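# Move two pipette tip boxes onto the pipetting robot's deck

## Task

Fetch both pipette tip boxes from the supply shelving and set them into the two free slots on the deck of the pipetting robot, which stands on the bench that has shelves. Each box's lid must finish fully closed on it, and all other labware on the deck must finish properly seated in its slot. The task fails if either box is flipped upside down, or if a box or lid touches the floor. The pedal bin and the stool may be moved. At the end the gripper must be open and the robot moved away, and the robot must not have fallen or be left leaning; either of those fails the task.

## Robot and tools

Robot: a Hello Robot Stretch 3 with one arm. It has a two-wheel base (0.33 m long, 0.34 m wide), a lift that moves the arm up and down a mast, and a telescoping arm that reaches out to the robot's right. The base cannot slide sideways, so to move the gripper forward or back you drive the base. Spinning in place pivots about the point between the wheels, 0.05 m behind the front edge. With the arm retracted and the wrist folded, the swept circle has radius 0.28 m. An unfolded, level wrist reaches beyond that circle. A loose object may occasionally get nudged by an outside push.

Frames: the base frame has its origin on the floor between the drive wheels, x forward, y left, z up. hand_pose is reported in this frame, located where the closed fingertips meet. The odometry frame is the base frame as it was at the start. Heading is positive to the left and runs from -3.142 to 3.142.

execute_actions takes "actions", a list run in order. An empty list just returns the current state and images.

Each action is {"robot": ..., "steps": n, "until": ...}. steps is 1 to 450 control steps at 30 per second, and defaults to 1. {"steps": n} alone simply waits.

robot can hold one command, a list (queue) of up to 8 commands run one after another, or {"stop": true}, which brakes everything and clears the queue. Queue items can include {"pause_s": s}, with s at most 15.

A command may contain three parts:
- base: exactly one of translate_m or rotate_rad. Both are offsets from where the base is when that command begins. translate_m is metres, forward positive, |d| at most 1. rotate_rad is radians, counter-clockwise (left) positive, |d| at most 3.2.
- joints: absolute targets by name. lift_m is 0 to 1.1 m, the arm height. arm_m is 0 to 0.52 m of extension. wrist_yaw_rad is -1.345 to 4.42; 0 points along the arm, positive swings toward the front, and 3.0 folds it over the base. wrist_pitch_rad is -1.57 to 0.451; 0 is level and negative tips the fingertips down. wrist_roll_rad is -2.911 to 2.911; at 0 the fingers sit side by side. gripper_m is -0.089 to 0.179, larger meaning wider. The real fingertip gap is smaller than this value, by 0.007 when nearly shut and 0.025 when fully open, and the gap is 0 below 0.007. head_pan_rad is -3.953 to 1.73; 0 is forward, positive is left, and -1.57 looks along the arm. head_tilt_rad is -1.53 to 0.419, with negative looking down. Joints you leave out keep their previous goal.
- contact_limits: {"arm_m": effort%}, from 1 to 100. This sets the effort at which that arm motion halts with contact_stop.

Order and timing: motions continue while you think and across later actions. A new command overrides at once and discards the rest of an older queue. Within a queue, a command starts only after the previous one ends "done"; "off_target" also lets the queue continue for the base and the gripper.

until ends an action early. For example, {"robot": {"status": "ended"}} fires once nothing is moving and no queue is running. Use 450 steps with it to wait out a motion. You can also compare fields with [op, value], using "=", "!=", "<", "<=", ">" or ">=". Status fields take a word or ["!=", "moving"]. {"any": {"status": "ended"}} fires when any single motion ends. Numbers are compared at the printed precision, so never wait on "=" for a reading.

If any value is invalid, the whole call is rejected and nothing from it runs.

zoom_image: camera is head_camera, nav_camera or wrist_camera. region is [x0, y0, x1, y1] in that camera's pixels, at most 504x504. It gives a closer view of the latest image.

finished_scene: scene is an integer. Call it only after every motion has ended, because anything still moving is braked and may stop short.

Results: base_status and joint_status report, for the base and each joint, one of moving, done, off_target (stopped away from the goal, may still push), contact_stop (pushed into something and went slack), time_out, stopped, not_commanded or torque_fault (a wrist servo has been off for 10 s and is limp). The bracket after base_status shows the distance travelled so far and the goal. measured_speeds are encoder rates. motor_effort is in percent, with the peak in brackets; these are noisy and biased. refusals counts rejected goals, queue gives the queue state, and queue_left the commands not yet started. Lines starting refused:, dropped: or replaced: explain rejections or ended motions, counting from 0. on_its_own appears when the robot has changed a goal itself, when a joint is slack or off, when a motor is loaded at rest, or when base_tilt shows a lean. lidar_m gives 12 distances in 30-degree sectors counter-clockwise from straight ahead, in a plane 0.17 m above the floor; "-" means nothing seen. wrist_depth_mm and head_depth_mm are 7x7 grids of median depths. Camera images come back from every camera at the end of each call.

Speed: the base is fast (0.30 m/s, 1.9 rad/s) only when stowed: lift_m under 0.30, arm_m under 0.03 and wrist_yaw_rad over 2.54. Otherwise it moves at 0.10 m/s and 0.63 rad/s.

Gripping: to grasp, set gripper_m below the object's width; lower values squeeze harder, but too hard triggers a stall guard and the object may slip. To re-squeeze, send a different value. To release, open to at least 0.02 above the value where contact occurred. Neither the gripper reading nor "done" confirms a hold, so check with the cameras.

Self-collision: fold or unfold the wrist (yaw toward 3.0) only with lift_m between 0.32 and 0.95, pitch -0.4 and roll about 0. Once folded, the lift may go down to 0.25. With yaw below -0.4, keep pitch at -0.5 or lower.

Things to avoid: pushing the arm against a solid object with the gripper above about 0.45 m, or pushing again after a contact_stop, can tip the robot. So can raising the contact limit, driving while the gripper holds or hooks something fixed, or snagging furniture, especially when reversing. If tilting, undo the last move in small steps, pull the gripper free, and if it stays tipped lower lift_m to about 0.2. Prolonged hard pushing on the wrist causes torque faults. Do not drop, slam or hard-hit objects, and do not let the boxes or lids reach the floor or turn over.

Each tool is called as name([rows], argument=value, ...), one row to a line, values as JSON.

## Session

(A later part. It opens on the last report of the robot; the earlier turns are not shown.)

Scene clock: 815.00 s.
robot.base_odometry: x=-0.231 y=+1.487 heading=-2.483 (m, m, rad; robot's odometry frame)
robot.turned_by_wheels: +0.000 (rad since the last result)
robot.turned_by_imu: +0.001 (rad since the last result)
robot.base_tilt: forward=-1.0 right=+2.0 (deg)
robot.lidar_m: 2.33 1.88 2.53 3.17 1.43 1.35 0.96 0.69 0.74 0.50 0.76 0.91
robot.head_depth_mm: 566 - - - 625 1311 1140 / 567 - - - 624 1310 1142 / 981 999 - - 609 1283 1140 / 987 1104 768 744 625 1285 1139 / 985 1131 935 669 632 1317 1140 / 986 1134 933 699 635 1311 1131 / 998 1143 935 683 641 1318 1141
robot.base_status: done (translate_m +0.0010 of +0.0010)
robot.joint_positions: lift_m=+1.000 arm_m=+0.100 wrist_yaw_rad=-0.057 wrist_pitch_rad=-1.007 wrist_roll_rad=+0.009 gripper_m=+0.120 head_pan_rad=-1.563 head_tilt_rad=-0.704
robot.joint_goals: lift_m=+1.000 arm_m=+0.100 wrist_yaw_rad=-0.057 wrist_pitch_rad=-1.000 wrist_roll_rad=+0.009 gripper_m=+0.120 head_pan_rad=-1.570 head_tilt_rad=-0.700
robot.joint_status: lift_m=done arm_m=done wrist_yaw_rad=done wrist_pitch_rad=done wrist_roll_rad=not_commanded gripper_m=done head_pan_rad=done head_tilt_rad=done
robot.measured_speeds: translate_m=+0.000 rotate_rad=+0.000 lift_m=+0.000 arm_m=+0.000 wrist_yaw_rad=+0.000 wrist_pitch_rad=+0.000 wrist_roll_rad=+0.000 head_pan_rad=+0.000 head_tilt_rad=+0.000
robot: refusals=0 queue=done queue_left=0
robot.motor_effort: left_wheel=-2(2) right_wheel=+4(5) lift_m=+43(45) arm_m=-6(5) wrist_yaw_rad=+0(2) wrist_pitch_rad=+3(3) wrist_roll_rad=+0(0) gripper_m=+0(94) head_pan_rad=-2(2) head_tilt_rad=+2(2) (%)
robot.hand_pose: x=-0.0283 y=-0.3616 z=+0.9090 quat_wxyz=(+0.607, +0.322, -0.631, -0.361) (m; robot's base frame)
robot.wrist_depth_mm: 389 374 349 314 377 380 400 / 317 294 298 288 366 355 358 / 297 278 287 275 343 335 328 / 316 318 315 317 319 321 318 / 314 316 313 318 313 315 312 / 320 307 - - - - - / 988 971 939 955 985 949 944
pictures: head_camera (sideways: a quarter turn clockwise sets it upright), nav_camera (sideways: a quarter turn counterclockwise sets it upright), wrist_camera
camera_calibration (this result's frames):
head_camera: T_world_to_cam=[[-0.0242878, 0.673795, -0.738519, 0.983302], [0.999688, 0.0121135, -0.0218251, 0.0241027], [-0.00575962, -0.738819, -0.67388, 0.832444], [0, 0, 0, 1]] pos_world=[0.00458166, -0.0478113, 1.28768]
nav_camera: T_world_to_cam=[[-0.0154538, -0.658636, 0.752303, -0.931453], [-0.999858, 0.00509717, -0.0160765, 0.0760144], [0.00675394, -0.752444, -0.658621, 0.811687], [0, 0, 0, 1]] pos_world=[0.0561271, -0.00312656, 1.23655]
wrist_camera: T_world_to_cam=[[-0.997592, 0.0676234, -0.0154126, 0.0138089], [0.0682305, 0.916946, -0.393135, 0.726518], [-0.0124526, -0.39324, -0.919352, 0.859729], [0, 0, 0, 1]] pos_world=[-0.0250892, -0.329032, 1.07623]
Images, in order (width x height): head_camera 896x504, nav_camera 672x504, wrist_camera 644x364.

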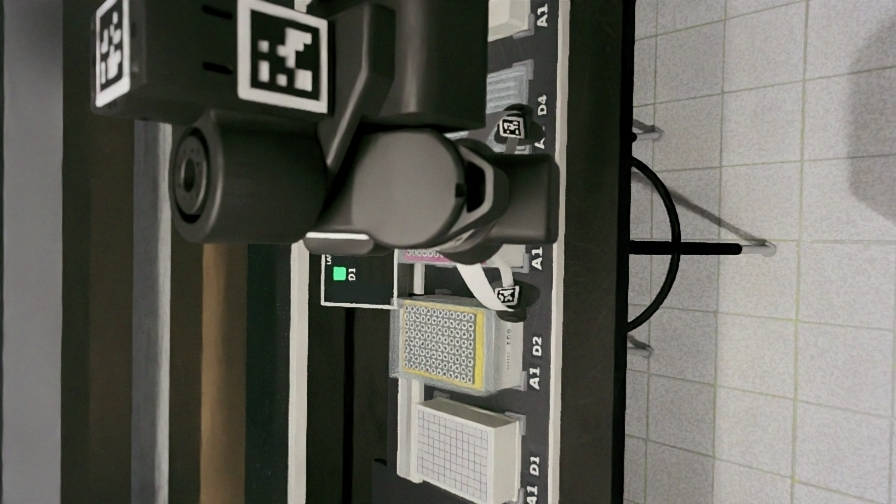

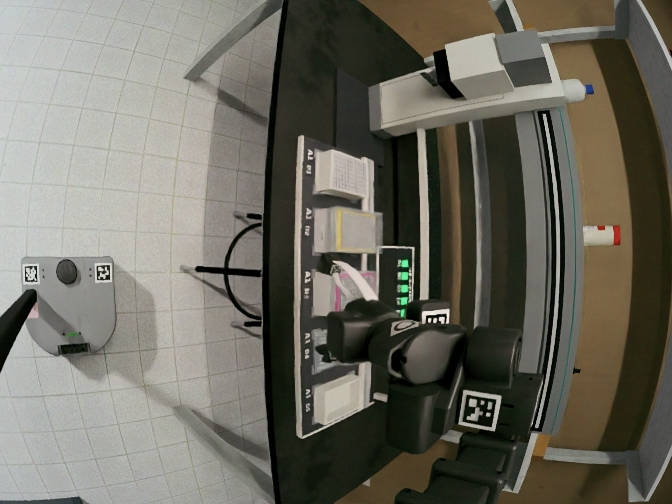

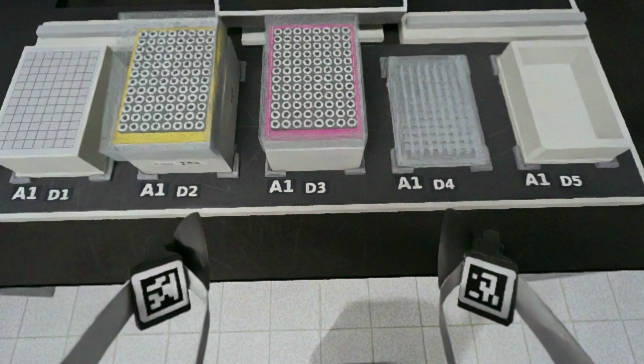

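execute_actions([
  {"robot":[{"joints":{"arm_m":0.0}},{"joints":{"lift_m":0.6}}],"steps":300,"until":{"robot":{"status":"ended"}}},
  {"steps":5},
])

zoom_image(camera="head_camera", region=[340, 150, 580, 420])

Scene clock: 826.87 s.
robot.base_odometry: x=-0.231 y=+1.487 heading=-2.483 (m, m, rad; robot's odometry frame)
robot.turned_by_wheels: +0.000 (rad since the last result)
robot.turned_by_imu: +0.001 (rad since the last result)
robot.base_tilt: forward=-0.9 right=+2.0 (deg)
robot.lidar_m: 2.33 1.89 2.53 3.17 1.42 1.35 0.96 0.69 0.74 0.50 0.75 0.91
robot.head_depth_mm: 978 1112 937 725 625 1335 1158 / 976 1117 935 743 624 1318 1185 / 977 1125 762 700 627 1284 - / 981 1127 767 691 629 1295 1148 / 987 1126 937 669 632 1310 1138 / 992 1134 932 700 636 1314 1138 / 990 1135 935 683 641 1322 1143
robot.base_status: done (translate_m +0.0010 of +0.0010)
robot.joint_positions: lift_m=+0.600 arm_m=+0.000 wrist_yaw_rad=-0.057 wrist_pitch_rad=-1.007 wrist_roll_rad=+0.009 gripper_m=+0.120 head_pan_rad=-1.563 head_tilt_rad=-0.704
robot.joint_goals: lift_m=+0.600 arm_m=+0.000 wrist_yaw_rad=-0.057 wrist_pitch_rad=-1.000 wrist_roll_rad=+0.009 gripper_m=+0.120 head_pan_rad=-1.570 head_tilt_rad=-0.700
robot.joint_status: lift_m=done arm_m=done wrist_yaw_rad=done wrist_pitch_rad=done wrist_roll_rad=not_commanded gripper_m=done head_pan_rad=done head_tilt_rad=done
robot.measured_speeds: translate_m=+0.000 rotate_rad=+0.000 lift_m=+0.000 arm_m=+0.000 wrist_yaw_rad=+0.000 wrist_pitch_rad=+0.000 wrist_roll_rad=+0.000 head_pan_rad=+0.000 head_tilt_rad=+0.000
robot: refusals=0 queue=done queue_left=0
robot.motor_effort: left_wheel=-2(2) right_wheel=+4(3) lift_m=+31(44) arm_m=-6(4) wrist_yaw_rad=+0(1) wrist_pitch_rad=+3(2) wrist_roll_rad=+0(0) gripper_m=+0(0) head_pan_rad=-1(2) head_tilt_rad=+2(2) (%)
robot.hand_pose: x=-0.0283 y=-0.2616 z=+0.5094 quat_wxyz=(+0.607, +0.322, -0.631, -0.361) (m; robot's base frame)
robot.wrist_depth_mm: 879 876 864 885 868 879 867 / 822 817 818 795 822 816 811 / 770 763 747 764 770 762 757 / 726 735 722 710 718 720 714 / 692 684 669 685 688 676 670 / 648 667 651 636 640 - 640 / 618 600 604 623 610 605 599
pictures: head_camera (sideways: a quarter turn clockwise sets it upright), nav_camera (sideways: a quarter turn counterclockwise sets it upright), wrist_camera
camera_calibration (this result's frames):
head_camera: T_world_to_cam=[[-0.0242878, 0.673786, -0.738527, 0.983313], [0.999688, 0.0121132, -0.0218252, 0.0241027], [-0.00575956, -0.738827, -0.673871, 0.832432], [0, 0, 0, 1]] pos_world=[0.00458166, -0.0478114, 1.28768]
nav_camera: T_world_to_cam=[[-0.0154538, -0.658627, 0.752311, -0.931464], [-0.999858, 0.00509698, -0.0160767, 0.0760146], [0.006754, -0.752452, -0.658612, 0.811675], [0, 0, 0, 1]] pos_world=[0.0561271, -0.00312737, 1.23655]
wrist_camera: T_world_to_cam=[[-0.997592, 0.0676154, -0.0154127, 0.000887405], [0.0682232, 0.916946, -0.393135, 0.47775], [-0.0124494, -0.39324, -0.919352, 0.531736], [0, 0, 0, 1]] pos_world=[-0.0250886, -0.229031, 0.676686]
Images, in order (width x height): head_camera 896x504, nav_camera 672x504, wrist_camera 644x364.

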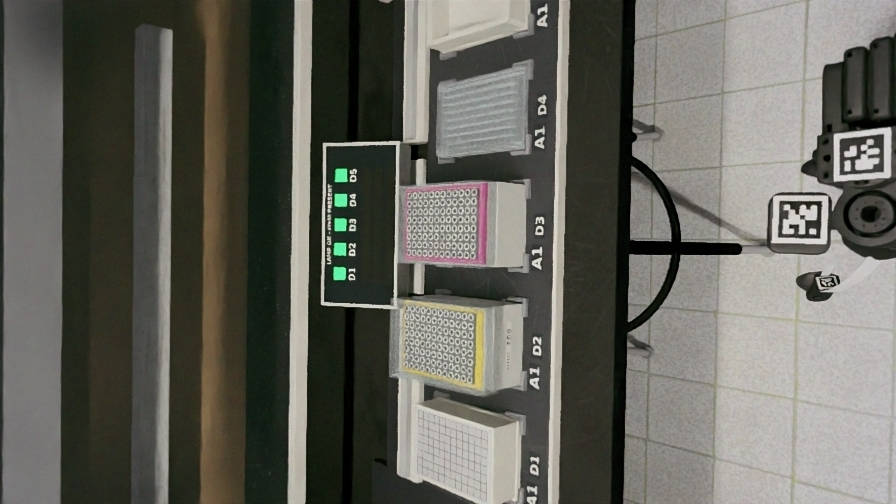

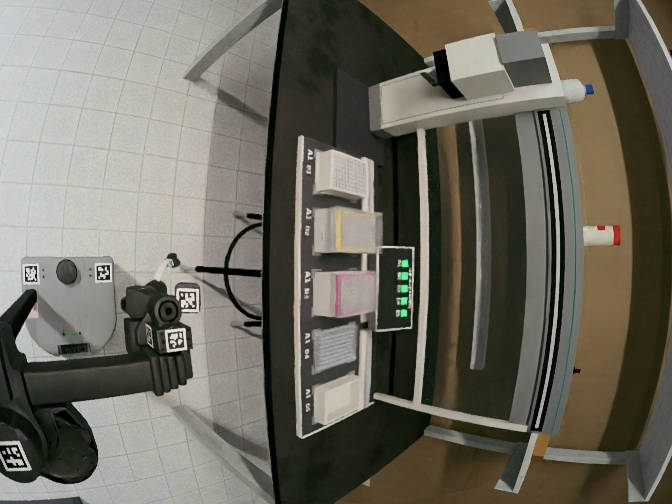

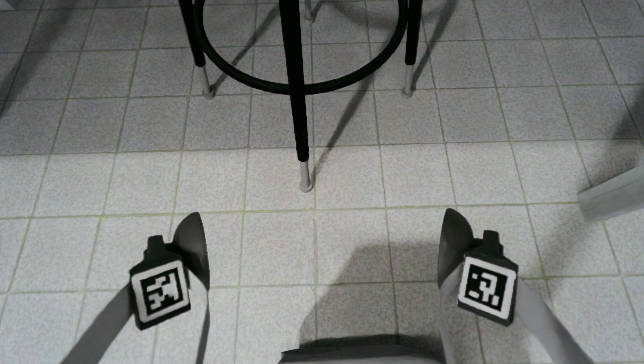

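Region (340, 150, 580, 420) of head_camera's 896x504 image, scaled by 1.867, with more detail than that image has.

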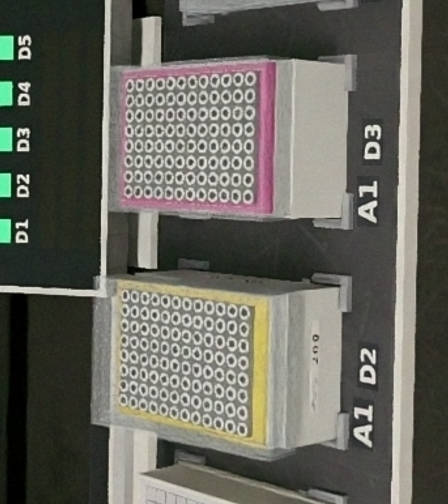

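execute_actions([
  {"robot":[{"joints":{"lift_m":0.83}},{"joints":{"wrist_pitch_rad":-0.2},"base":{"translate_m":0.06}}],"steps":300,"until":{"robot":{"status":"ended"}}},
  {"steps":5},
])

Scene clock: 835.97 s.
robot.base_odometry: x=-0.278 y=+1.451 heading=-2.483 (m, m, rad; robot's odometry frame)
robot.turned_by_wheels: +0.000 (rad since the last result)
robot.turned_by_imu: +0.001 (rad since the last result)
robot.base_tilt: forward=-1.0 right=+1.9 (deg)
robot.lidar_m: 2.28 1.83 2.44 3.17 1.46 1.41 1.02 0.74 0.76 0.51 1.09 0.86
robot.head_depth_mm: 977 1116 931 743 624 - - / 982 1124 869 739 625 - - / 983 1122 767 667 643 - - / 985 1129 902 694 643 1283 1141 / 989 1133 939 698 635 1309 1142 / 995 1131 937 684 637 1314 1138 / 992 1132 935 746 642 1315 1138
robot.base_status: done (translate_m +0.0600 of +0.0600)
robot.joint_positions: lift_m=+0.830 arm_m=+0.000 wrist_yaw_rad=-0.057 wrist_pitch_rad=-0.224 wrist_roll_rad=+0.009 gripper_m=+0.120 head_pan_rad=-1.563 head_tilt_rad=-0.704
robot.joint_goals: lift_m=+0.830 arm_m=+0.000 wrist_yaw_rad=-0.057 wrist_pitch_rad=-0.200 wrist_roll_rad=+0.009 gripper_m=+0.120 head_pan_rad=-1.570 head_tilt_rad=-0.700
robot.joint_status: lift_m=done arm_m=done wrist_yaw_rad=done wrist_pitch_rad=done wrist_roll_rad=not_commanded gripper_m=done head_pan_rad=done head_tilt_rad=done
robot.measured_speeds: translate_m=+0.000 rotate_rad=+0.000 lift_m=+0.000 arm_m=+0.000 wrist_yaw_rad=+0.000 wrist_pitch_rad=+0.000 wrist_roll_rad=+0.000 head_pan_rad=+0.000 head_tilt_rad=+0.000
robot: refusals=0 queue=done queue_left=0
robot.motor_effort: left_wheel=-2(4) right_wheel=+3(9) lift_m=+43(45) arm_m=-6(6) wrist_yaw_rad=+0(0) wrist_pitch_rad=+8(9) wrist_roll_rad=+0(0) gripper_m=+0(0) head_pan_rad=-2(2) head_tilt_rad=+3(1) (%)
robot.hand_pose: x=-0.0355 y=-0.3894 z=+0.8880 quat_wxyz=(+0.697, +0.059, -0.707, -0.100) (m; robot's base frame)
robot.wrist_depth_mm: 800 802 803 812 816 807 838 / 438 862 876 866 852 866 884 / 432 776 772 448 457 809 823 / 441 550 552 414 412 521 522 / 378 324 265 291 262 372 349 / 266 267 265 272 267 - 285 / 255 242 250 249 248 248 244
pictures: head_camera (sideways: a quarter turn clockwise sets it upright), nav_camera (sideways: a quarter turn counterclockwise sets it upright), wrist_camera
camera_calibration (this result's frames):
head_camera: T_world_to_cam=[[-0.0242879, 0.673786, -0.738527, 0.983313], [0.999688, 0.0121135, -0.0218252, 0.0241027], [-0.00575938, -0.738827, -0.673871, 0.832432], [0, 0, 0, 1]] pos_world=[0.00458167, -0.0478114, 1.28768]
nav_camera: T_world_to_cam=[[-0.0154537, -0.658627, 0.752311, -0.931464], [-0.999858, 0.00509674, -0.0160766, 0.0760146], [0.00675418, -0.752452, -0.658612, 0.811675], [0, 0, 0, 1]] pos_world=[0.0561271, -0.00312734, 1.23655]
wrist_camera: T_world_to_cam=[[-0.998423, 0.0531505, -0.0180735, 0.00488246], [0.036629, 0.372782, -0.927196, 1.00548], [-0.0425435, -0.926396, -0.374141, 0.136613], [0, 0, 0, 1]] pos_world=[-0.0261429, -0.248526, 0.983477]
Images, in order (width x height): head_camera 896x504, nav_camera 672x504, wrist_camera 644x364.

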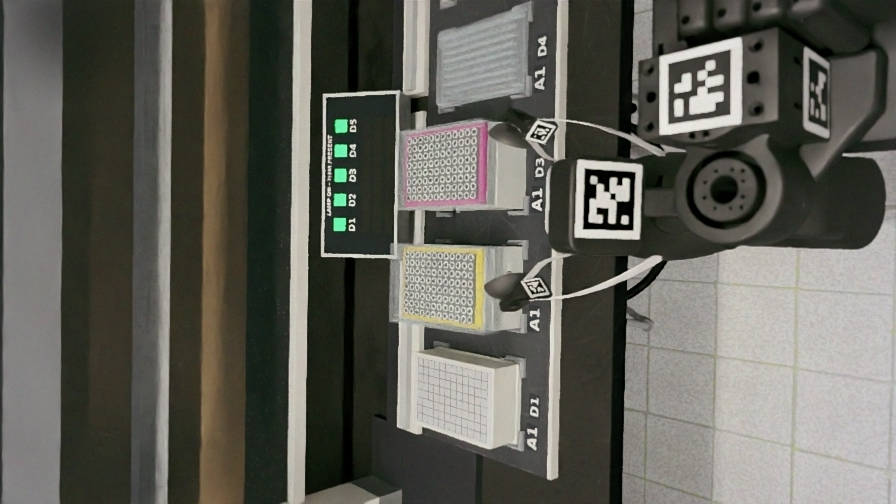

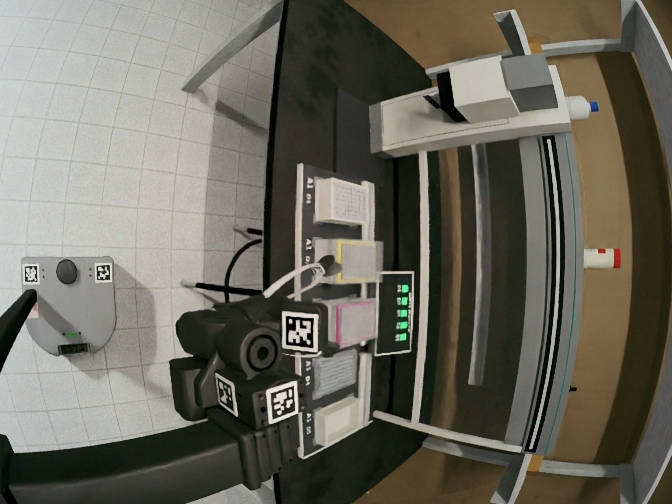

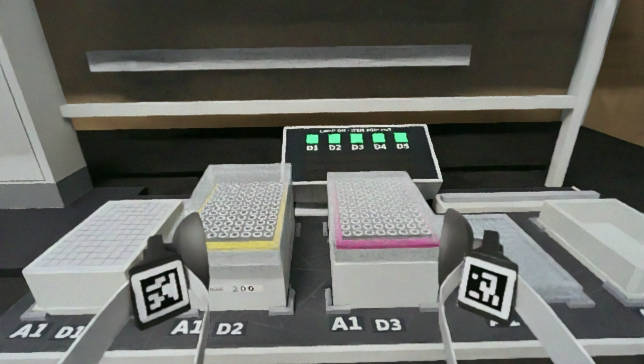

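zoom_image(camera="wrist_camera", region=[170, 140, 470, 340])

zoom_image(camera="head_camera", region=[370, 100, 560, 350])

Region (170, 140, 470, 340) of wrist_camera's 644x364 image, scaled by 1.680.

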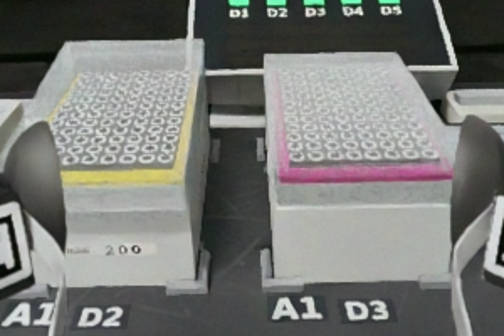

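Region (370, 100, 560, 350) of head_camera's 896x504 image, scaled by 2.016, with more detail than that image has; it fills the left 383 columns of this view, and the rest is white.

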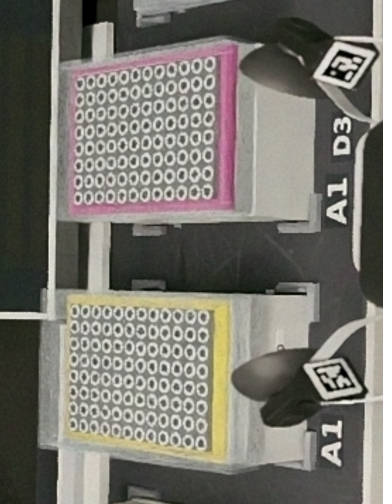

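execute_actions([
  {"robot":[{"joints":{"wrist_yaw_rad":-0.38,"lift_m":0.80,"wrist_pitch_rad":-0.1,"gripper_m":0.17},"base":{"translate_m":0.2}}],"steps":300,"until":{"robot":{"status":"ended"}}},
  {"steps":5},
])

Scene clock: 852.93 s.
robot.base_odometry: x=-0.437 y=+1.328 heading=-2.483 (m, m, rad; robot's odometry frame)
robot.turned_by_wheels: +0.000 (rad since the last result)
robot.turned_by_imu: +0.001 (rad since the last result)
robot.base_tilt: forward=-1.1 right=+1.9 (deg)
robot.lidar_m: 2.08 1.65 2.15 3.18 2.36 1.60 1.22 0.92 0.57 0.73 1.10 0.69
robot.head_depth_mm: 983 1125 768 682 639 - - / 987 1128 935 660 633 - - / 992 1131 934 704 640 - - / 993 1138 936 732 639 1331 1141 / 996 1119 849 744 644 1321 1145 / 531 565 721 744 641 1310 1134 / 463 521 867 759 643 1317 1142
robot.base_status: done (translate_m +0.2000 of +0.2000)
robot.joint_positions: lift_m=+0.800 arm_m=+0.000 wrist_yaw_rad=-0.378 wrist_pitch_rad=-0.125 wrist_roll_rad=+0.009 gripper_m=+0.170 head_pan_rad=-1.563 head_tilt_rad=-0.704
robot.joint_goals: lift_m=+0.800 arm_m=+0.000 wrist_yaw_rad=-0.380 wrist_pitch_rad=-0.100 wrist_roll_rad=+0.009 gripper_m=+0.170 head_pan_rad=-1.570 head_tilt_rad=-0.700
robot.joint_status: lift_m=done arm_m=done wrist_yaw_rad=done wrist_pitch_rad=done wrist_roll_rad=not_commanded gripper_m=done head_pan_rad=done head_tilt_rad=done
robot.measured_speeds: translate_m=+0.000 rotate_rad=+0.000 lift_m=+0.000 arm_m=+0.000 wrist_yaw_rad=+0.000 wrist_pitch_rad=+0.000 wrist_roll_rad=+0.000 head_pan_rad=+0.000 head_tilt_rad=+0.000
robot: refusals=0 queue=done queue_left=0
robot.motor_effort: left_wheel=-2(4) right_wheel=+3(9) lift_m=+31(43) arm_m=-6(6) wrist_yaw_rad=-1(3) wrist_pitch_rad=+8(7) wrist_roll_rad=+0(0) gripper_m=+0(98) head_pan_rad=-2(1) head_tilt_rad=+2(3) (%)
robot.hand_pose: x=-0.1143 y=-0.3788 z=+0.8832 quat_wxyz=(+0.682, -0.090, -0.704, -0.176) (m; robot's base frame)
robot.wrist_depth_mm: 698 754 797 887 957 - - / 697 771 821 898 - - - / 396 792 870 906 877 - - / 385 670 645 451 396 547 610 / 372 445 362 280 310 325 391 / 332 243 257 281 296 307 324 / 257 240 248 248 259 261 259
pictures: head_camera (sideways: a quarter turn clockwise sets it upright), nav_camera (sideways: a quarter turn counterclockwise sets it upright), wrist_camera
camera_calibration (this result's frames):
head_camera: T_world_to_cam=[[-0.0242878, 0.673786, -0.738527, 0.983313], [0.999688, 0.0121132, -0.0218252, 0.0241027], [-0.00575956, -0.738827, -0.673871, 0.832432], [0, 0, 0, 1]] pos_world=[0.00458166, -0.0478114, 1.28768]
nav_camera: T_world_to_cam=[[-0.0154538, -0.658627, 0.752311, -0.931464], [-0.999858, 0.00509698, -0.0160766, 0.0760146], [0.006754, -0.752452, -0.658612, 0.811675], [0, 0, 0, 1]] pos_world=[0.0561271, -0.00312736, 1.23655]
wrist_camera: T_world_to_cam=[[-0.931281, 0.363877, -0.0175798, 0.0504695], [0.117634, 0.254691, -0.959841, 0.993331], [-0.344786, -0.89595, -0.279993, 0.035125], [0, 0, 0, 1]] pos_world=[-0.057737, -0.239887, 0.964162]
Images, in order (width x height): head_camera 896x504, nav_camera 672x504, wrist_camera 644x364.

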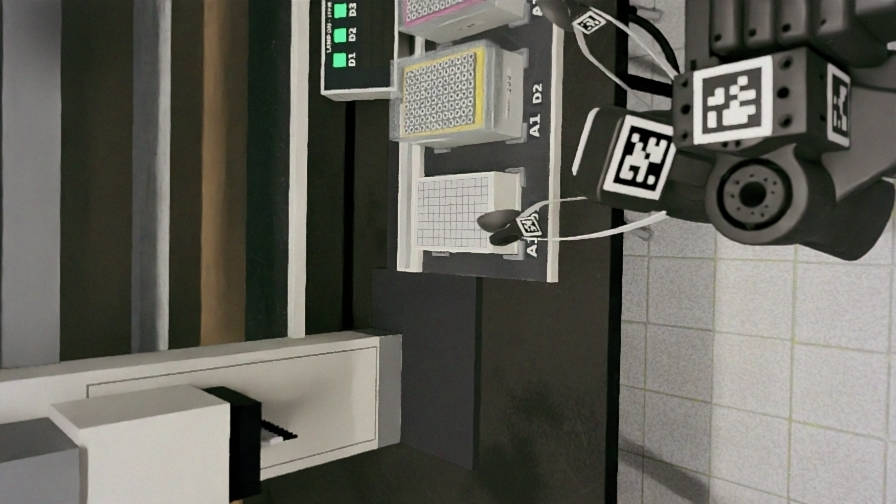

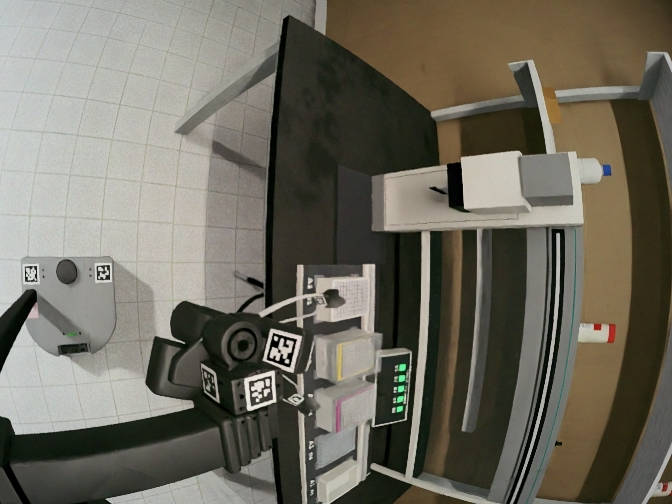

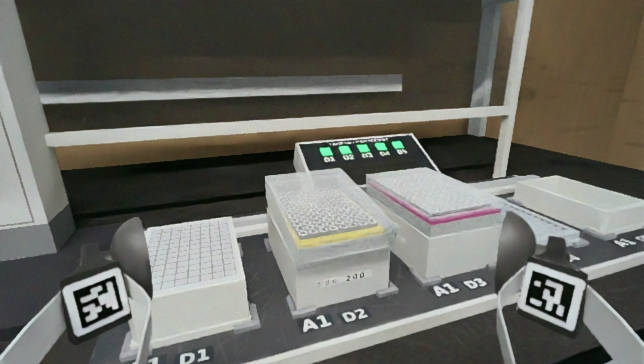

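zoom_image(camera="wrist_camera", region=[250, 150, 520, 330])

Region (250, 150, 520, 330) of wrist_camera's 644x364 image, scaled by 1.867.

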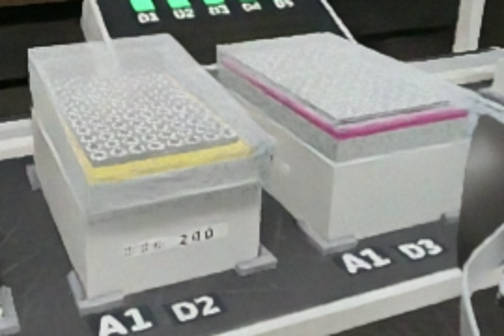

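execute_actions([
  {"robot":[{"joints":{"wrist_yaw_rad":-0.052,"lift_m":1.0,"wrist_pitch_rad":-1.0,"gripper_m":0.125},"base":{"translate_m":-0.135}},{"joints":{"arm_m":0.265}},{"joints":{"lift_m":0.97}}],"steps":400,"until":{"robot":{"status":"ended"}}},
  {"steps":5},
])

zoom_image(camera="wrist_camera", region=[160, 100, 490, 364])

Scene clock: 870.77 s.
robot.base_odometry: x=-0.330 y=+1.411 heading=-2.483 (m, m, rad; robot's odometry frame)
robot.turned_by_wheels: +0.000 (rad since the last result)
robot.turned_by_imu: +0.001 (rad since the last result)
robot.base_tilt: forward=-1.0 right=+2.0 (deg)
robot.lidar_m: 2.21 1.77 2.34 3.17 1.51 1.47 1.09 0.80 0.53 0.52 1.10 0.80
robot.head_depth_mm: 569 - 866 742 627 1327 1152 / 571 - 761 647 626 1286 1147 / 573 - - 689 631 1289 1144 / 988 1123 917 676 634 1316 1142 / 989 1134 933 681 638 1319 1135 / 997 1134 936 743 642 1316 1147 / 997 996 749 744 642 1313 1140
robot.base_status: done (translate_m -0.1350 of -0.1350)
robot.joint_positions: lift_m=+0.970 arm_m=+0.265 wrist_yaw_rad=-0.053 wrist_pitch_rad=-1.004 wrist_roll_rad=+0.009 gripper_m=+0.125 head_pan_rad=-1.563 head_tilt_rad=-0.704
robot.joint_goals: lift_m=+0.970 arm_m=+0.265 wrist_yaw_rad=-0.052 wrist_pitch_rad=-1.000 wrist_roll_rad=+0.009 gripper_m=+0.125 head_pan_rad=-1.570 head_tilt_rad=-0.700
robot.joint_status: lift_m=done arm_m=done wrist_yaw_rad=done wrist_pitch_rad=done wrist_roll_rad=not_commanded gripper_m=done head_pan_rad=done head_tilt_rad=done
robot.measured_speeds: translate_m=+0.000 rotate_rad=+0.000 lift_m=+0.000 arm_m=+0.000 wrist_yaw_rad=+0.000 wrist_pitch_rad=+0.000 wrist_roll_rad=+0.000 head_pan_rad=+0.000 head_tilt_rad=+0.000
robot: refusals=0 queue=done queue_left=0
robot.motor_effort: left_wheel=-2(8) right_wheel=+3(6) lift_m=+31(45) arm_m=+5(8) wrist_yaw_rad=+0(1) wrist_pitch_rad=+2(6) wrist_roll_rad=+0(0) gripper_m=+0(97) head_pan_rad=-2(1) head_tilt_rad=+2(2) (%)
robot.hand_pose: x=-0.0278 y=-0.5268 z=+0.8799 quat_wxyz=(+0.608, +0.322, -0.631, -0.358) (m; robot's base frame)
robot.wrist_depth_mm: 374 377 375 365 246 248 247 / 331 348 349 340 253 251 254 / 313 304 303 295 259 260 291 / 293 248 288 222 283 221 287 / 275 234 264 209 261 211 268 / 266 - 253 197 234 - 251 / 254 206 223 186 237 188 212
pictures: head_camera (sideways: a quarter turn clockwise sets it upright), nav_camera (sideways: a quarter turn counterclockwise sets it upright), wrist_camera
camera_calibration (this result's frames):
head_camera: T_world_to_cam=[[-0.024285, 0.673785, -0.738529, 0.983315], [0.999688, 0.0121091, -0.0218252, 0.0241028], [-0.00576254, -0.738829, -0.673869, 0.83243], [0, 0, 0, 1]] pos_world=[0.00458146, -0.0478115, 1.28768]
nav_camera: T_world_to_cam=[[-0.0154565, -0.658625, 0.752313, -0.931466], [-0.999858, 0.00510099, -0.0160767, 0.0760147], [0.00675096, -0.752454, -0.65861, 0.811673], [0, 0, 0, 1]] pos_world=[0.0561271, -0.00312773, 1.23655]
wrist_camera: T_world_to_cam=[[-0.997878, 0.063249, -0.0154533, 0.0227114], [0.0641848, 0.915739, -0.396613, 0.868837], [-0.0109342, -0.396764, -0.917856, 0.764898], [0, 0, 0, 1]] pos_world=[-0.0247394, -0.493581, 1.04701]
Images, in order (width x height): head_camera 896x504, nav_camera 672x504, wrist_camera 644x364.

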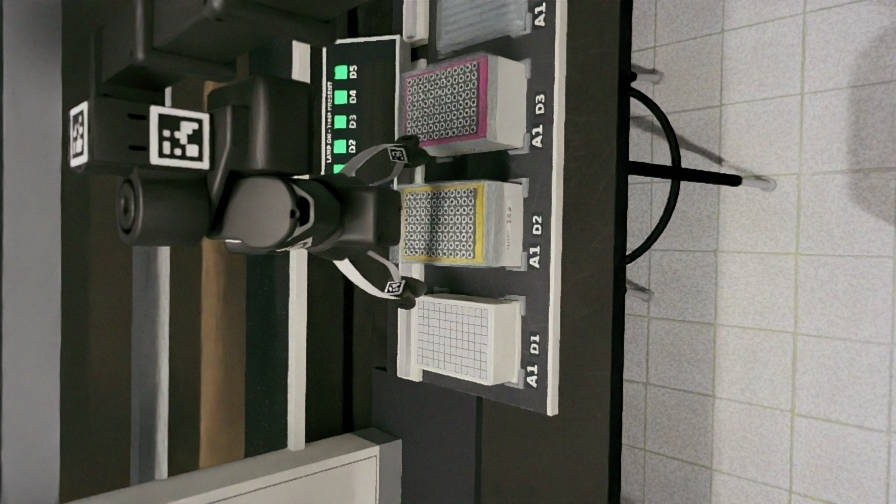

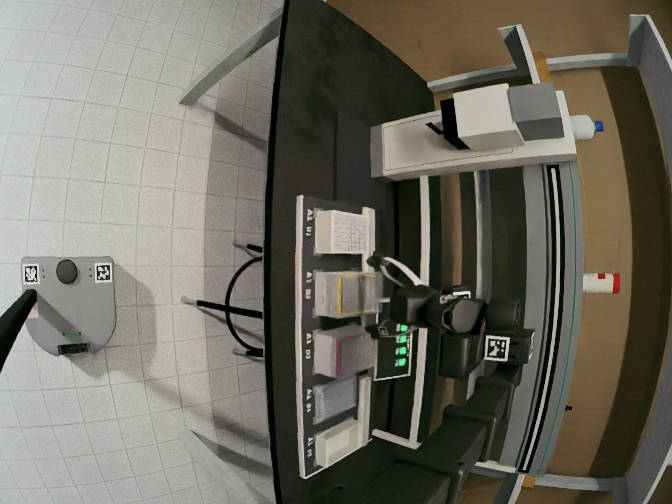

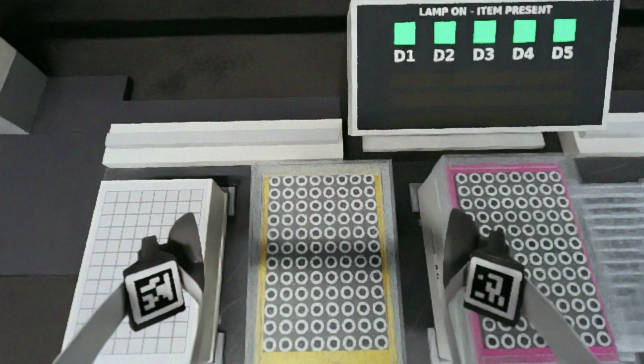

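Region (160, 100, 490, 364) of wrist_camera's 644x364 image, scaled by 1.527; it fills the top 403 rows of this view, and the rest is white.

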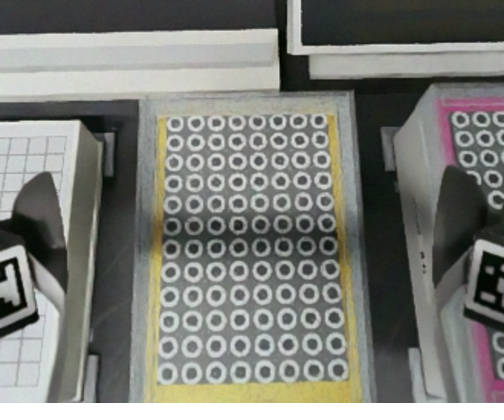

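execute_actions([
  {"robot":[{"joints":{"arm_m":0.267}},{"joints":{"lift_m":0.941}},{"joints":{"gripper_m":0.05}},{"joints":{"lift_m":0.943}}],"steps":400,"until":{"robot":{"status":"ended"}}},
  {"steps":5},
])

zoom_image(camera="wrist_camera", region=[200, 120, 450, 364])

zoom_image(camera="head_camera", region=[360, 130, 560, 320])

Scene clock: 882.87 s.
robot.base_odometry: x=-0.330 y=+1.411 heading=-2.483 (m, m, rad; robot's odometry frame)
robot.turned_by_wheels: +0.000 (rad since the last result)
robot.turned_by_imu: +0.001 (rad since the last result)
robot.base_tilt: forward=-1.0 right=+1.9 (deg)
robot.lidar_m: 2.21 1.77 2.33 3.16 1.51 1.47 1.09 0.80 0.53 0.52 1.09 0.80
robot.head_depth_mm: 978 992 - 721 625 1323 1138 / 982 - 756 651 629 1283 1134 / 979 - - 698 630 1280 1137 / 989 1109 935 667 633 1315 1146 / 985 1129 932 700 638 1311 1138 / 992 1142 935 743 640 1315 1142 / 990 996 749 745 641 1317 1140
robot.base_status: done (translate_m -0.1350 of -0.1350)
robot.joint_positions: lift_m=+0.943 arm_m=+0.267 wrist_yaw_rad=-0.053 wrist_pitch_rad=-1.004 wrist_roll_rad=+0.009 gripper_m=+0.051 head_pan_rad=-1.563 head_tilt_rad=-0.704
robot.joint_goals: lift_m=+0.943 arm_m=+0.267 wrist_yaw_rad=-0.052 wrist_pitch_rad=-1.000 wrist_roll_rad=+0.009 gripper_m=+0.050 head_pan_rad=-1.570 head_tilt_rad=-0.700
robot.joint_status: lift_m=done arm_m=done wrist_yaw_rad=done wrist_pitch_rad=done wrist_roll_rad=not_commanded gripper_m=done head_pan_rad=done head_tilt_rad=done
robot.measured_speeds: translate_m=+0.000 rotate_rad=+0.000 lift_m=+0.000 arm_m=+0.000 wrist_yaw_rad=+0.000 wrist_pitch_rad=+0.000 wrist_roll_rad=+0.000 head_pan_rad=+0.000 head_tilt_rad=+0.000
robot: refusals=0 queue=done queue_left=0
robot.motor_effort: left_wheel=-2(2) right_wheel=+3(4) lift_m=+43(44) arm_m=+4(6) wrist_yaw_rad=+1(0) wrist_pitch_rad=+2(2) wrist_roll_rad=+0(0) gripper_m=-15(100) head_pan_rad=-2(1) head_tilt_rad=+2(2) (%)
robot.hand_pose: x=-0.0278 y=-0.5287 z=+0.8524 quat_wxyz=(+0.608, +0.322, -0.631, -0.358) (m; robot's base frame)
robot.wrist_depth_mm: 338 336 337 333 224 223 224 / 298 307 314 309 230 229 229 / 276 265 267 269 282 284 269 / 260 216 230 192 231 192 196 / 209 203 207 181 198 181 182 / 195 193 176 171 174 171 170 / 185 183 215 162 211 168 161
pictures: head_camera (sideways: a quarter turn clockwise sets it upright), nav_camera (sideways: a quarter turn counterclockwise sets it upright), wrist_camera
camera_calibration (this result's frames):
head_camera: T_world_to_cam=[[-0.0242852, 0.673784, -0.738529, 0.983315], [0.999688, 0.0121093, -0.0218252, 0.0241028], [-0.00576236, -0.738829, -0.673869, 0.832429], [0, 0, 0, 1]] pos_world=[0.00458148, -0.0478115, 1.28768]
nav_camera: T_world_to_cam=[[-0.0154564, -0.658625, 0.752313, -0.931466], [-0.999858, 0.00510075, -0.0160767, 0.0760147], [0.00675114, -0.752454, -0.65861, 0.811673], [0, 0, 0, 1]] pos_world=[0.0561271, -0.00312773, 1.23655]
wrist_camera: T_world_to_cam=[[-0.997878, 0.0632537, -0.0154501, 0.0224125], [0.0641912, 0.915863, -0.396326, 0.859525], [-0.0109188, -0.396476, -0.91798, 0.739149], [0, 0, 0, 1]] pos_world=[-0.0247384, -0.49557, 1.01952]
Images, in order (width x height): head_camera 896x504, nav_camera 672x504, wrist_camera 644x364.

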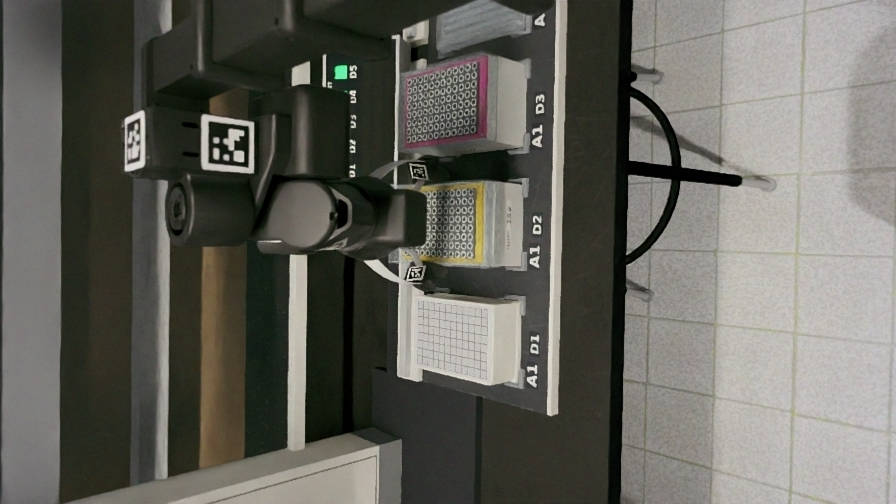

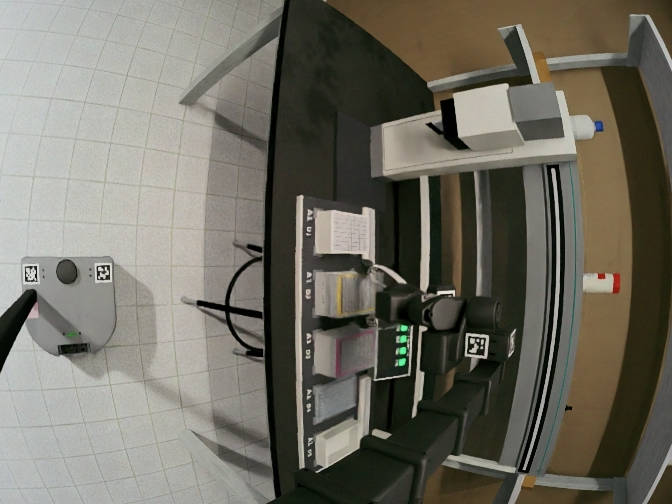

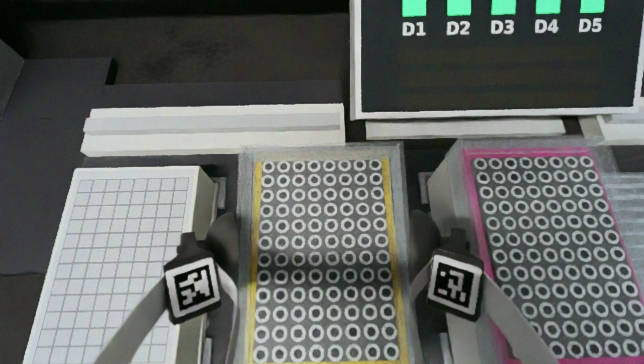

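Region (200, 120, 450, 364) of wrist_camera's 644x364 image, scaled by 2.016; it fills the top 492 rows of this view, and the rest is white.

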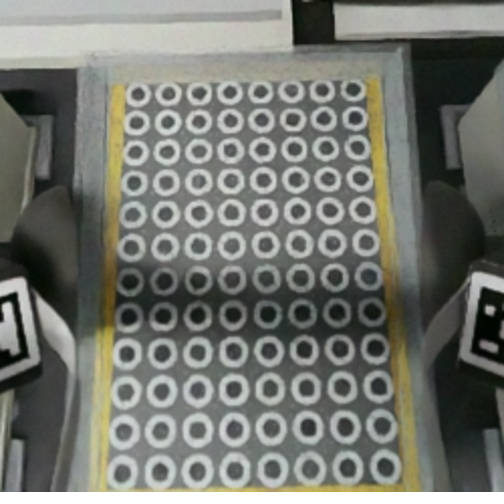

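Region (360, 130, 560, 320) of head_camera's 896x504 image, scaled by 2.520, with more detail than that image has; it fills the top 479 rows of this view, and the rest is white.

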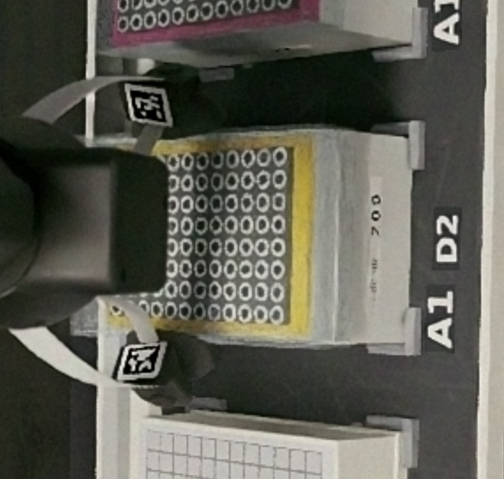

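execute_actions([
  {"robot":{"joints":{"arm_m":0.274},"contact_limits":{"arm_m":15}},"steps":100,"until":{"robot":{"status":"ended"}}},
  {"steps":8},
])

zoom_image(camera="wrist_camera", region=[200, 120, 450, 364])

zoom_image(camera="head_camera", region=[360, 130, 560, 320])

Scene clock: 887.10 s.
robot.base_odometry: x=-0.330 y=+1.411 heading=-2.483 (m, m, rad; robot's odometry frame)
robot.turned_by_wheels: +0.000 (rad since the last result)
robot.turned_by_imu: +0.000 (rad since the last result)
robot.base_tilt: forward=-1.0 right=+2.1 (deg)
robot.lidar_m: 2.21 1.77 2.34 3.16 1.51 1.46 1.09 0.80 0.53 0.52 1.10 0.80
robot.head_depth_mm: 974 1002 - 721 625 1310 1144 / 978 - 760 650 628 1294 1150 / 982 - - 685 630 1284 1145 / 981 1107 952 671 634 1316 1141 / 989 1135 936 701 637 1306 1143 / 987 1138 936 745 640 1321 1141 / 994 991 748 743 642 1318 1141
robot.base_status: done (translate_m -0.1350 of -0.1350)
robot.joint_positions: lift_m=+0.943 arm_m=+0.274 wrist_yaw_rad=-0.053 wrist_pitch_rad=-1.004 wrist_roll_rad=+0.009 gripper_m=+0.051 head_pan_rad=-1.563 head_tilt_rad=-0.704
robot.joint_goals: lift_m=+0.943 arm_m=+0.274 wrist_yaw_rad=-0.052 wrist_pitch_rad=-1.000 wrist_roll_rad=+0.009 gripper_m=+0.050 head_pan_rad=-1.570 head_tilt_rad=-0.700
robot.joint_status: lift_m=done arm_m=done wrist_yaw_rad=done wrist_pitch_rad=done wrist_roll_rad=not_commanded gripper_m=done head_pan_rad=done head_tilt_rad=done
robot.measured_speeds: translate_m=+0.000 rotate_rad=+0.000 lift_m=+0.000 arm_m=+0.000 wrist_yaw_rad=+0.000 wrist_pitch_rad=+0.000 wrist_roll_rad=+0.000 head_pan_rad=+0.000 head_tilt_rad=+0.000
robot: refusals=0 queue=done queue_left=0
robot.motor_effort: left_wheel=-2(2) right_wheel=+4(4) lift_m=+43(44) arm_m=+5(7) wrist_yaw_rad=+0(0) wrist_pitch_rad=+2(1) wrist_roll_rad=+0(0) gripper_m=-15(15) head_pan_rad=-1(3) head_tilt_rad=+2(1) (%)
robot.contact_limits: arm_m 15 (drawing in: default 32, maximum 52; extending or still: default 43, maximum 70)
robot.hand_pose: x=-0.0278 y=-0.5356 z=+0.8523 quat_wxyz=(+0.608, +0.322, -0.631, -0.358) (m; robot's base frame)
robot.wrist_depth_mm: 334 342 335 339 221 220 221 / 299 306 313 309 227 225 225 / 279 266 268 274 278 280 266 / 262 217 254 191 247 192 199 / 209 203 205 181 199 182 182 / 195 192 176 170 173 171 170 / 182 182 216 162 212 167 161
pictures: head_camera (sideways: a quarter turn clockwise sets it upright), nav_camera (sideways: a quarter turn counterclockwise sets it upright), wrist_camera
camera_calibration (this result's frames):
head_camera: T_world_to_cam=[[-0.0242852, 0.673785, -0.738529, 0.983315], [0.999688, 0.0121093, -0.0218252, 0.0241028], [-0.00576237, -0.738829, -0.673869, 0.83243], [0, 0, 0, 1]] pos_world=[0.00458148, -0.0478115, 1.28768]
nav_camera: T_world_to_cam=[[-0.0154564, -0.658625, 0.752313, -0.931466], [-0.999858, 0.00510075, -0.0160767, 0.0760147], [0.00675114, -0.752454, -0.65861, 0.811673], [0, 0, 0, 1]] pos_world=[0.0561271, -0.00312771, 1.23655]
wrist_camera: T_world_to_cam=[[-0.997878, 0.0632605, -0.0154443, 0.0228507], [0.0642004, 0.916055, -0.39588, 0.865518], [-0.0108957, -0.396032, -0.918172, 0.736775], [0, 0, 0, 1]] pos_world=[-0.0247367, -0.502522, 1.01948]
Images, in order (width x height): head_camera 896x504, nav_camera 672x504, wrist_camera 644x364.

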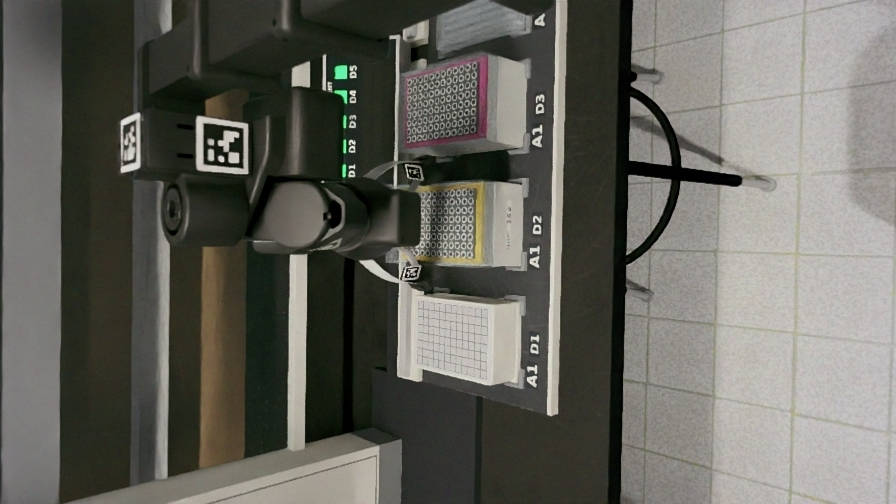

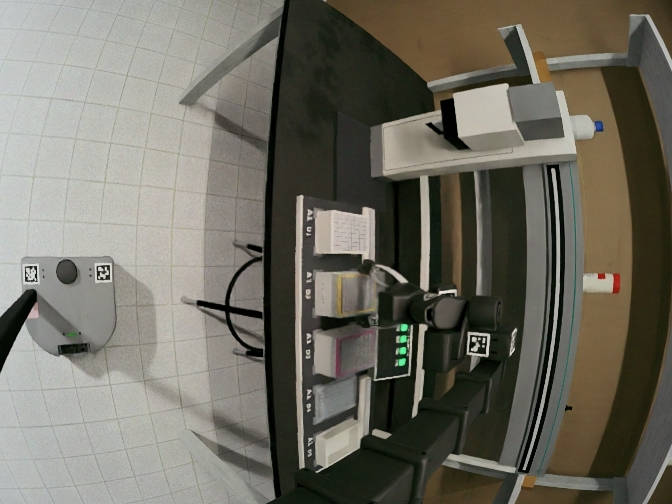

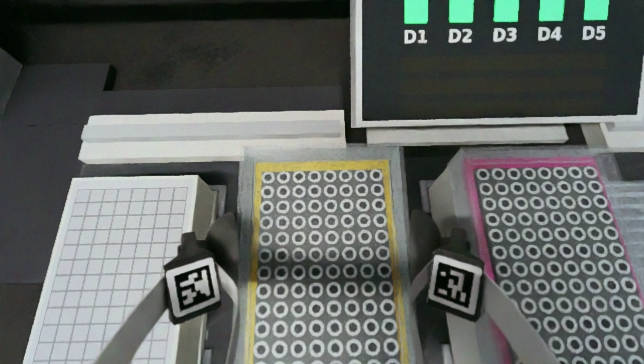

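Region (200, 120, 450, 364) of wrist_camera's 644x364 image, scaled by 2.016; it fills the top 492 rows of this view, and the rest is white.

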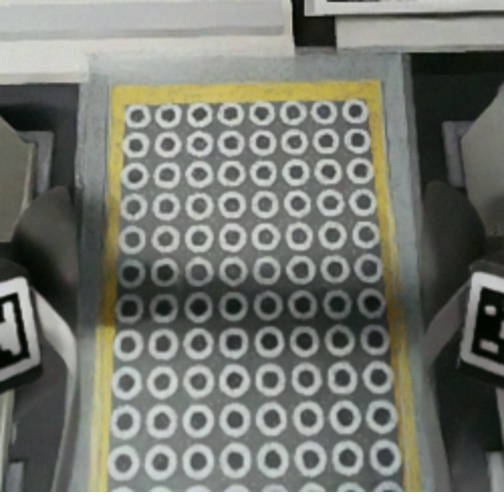

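Region (360, 130, 560, 320) of head_camera's 896x504 image, scaled by 2.520, with more detail than that image has; it fills the top 479 rows of this view, and the rest is white.

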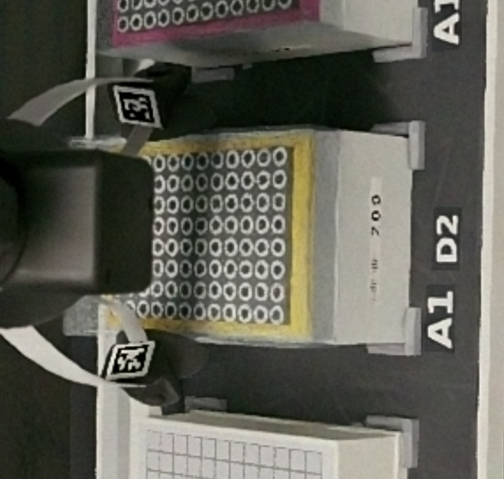

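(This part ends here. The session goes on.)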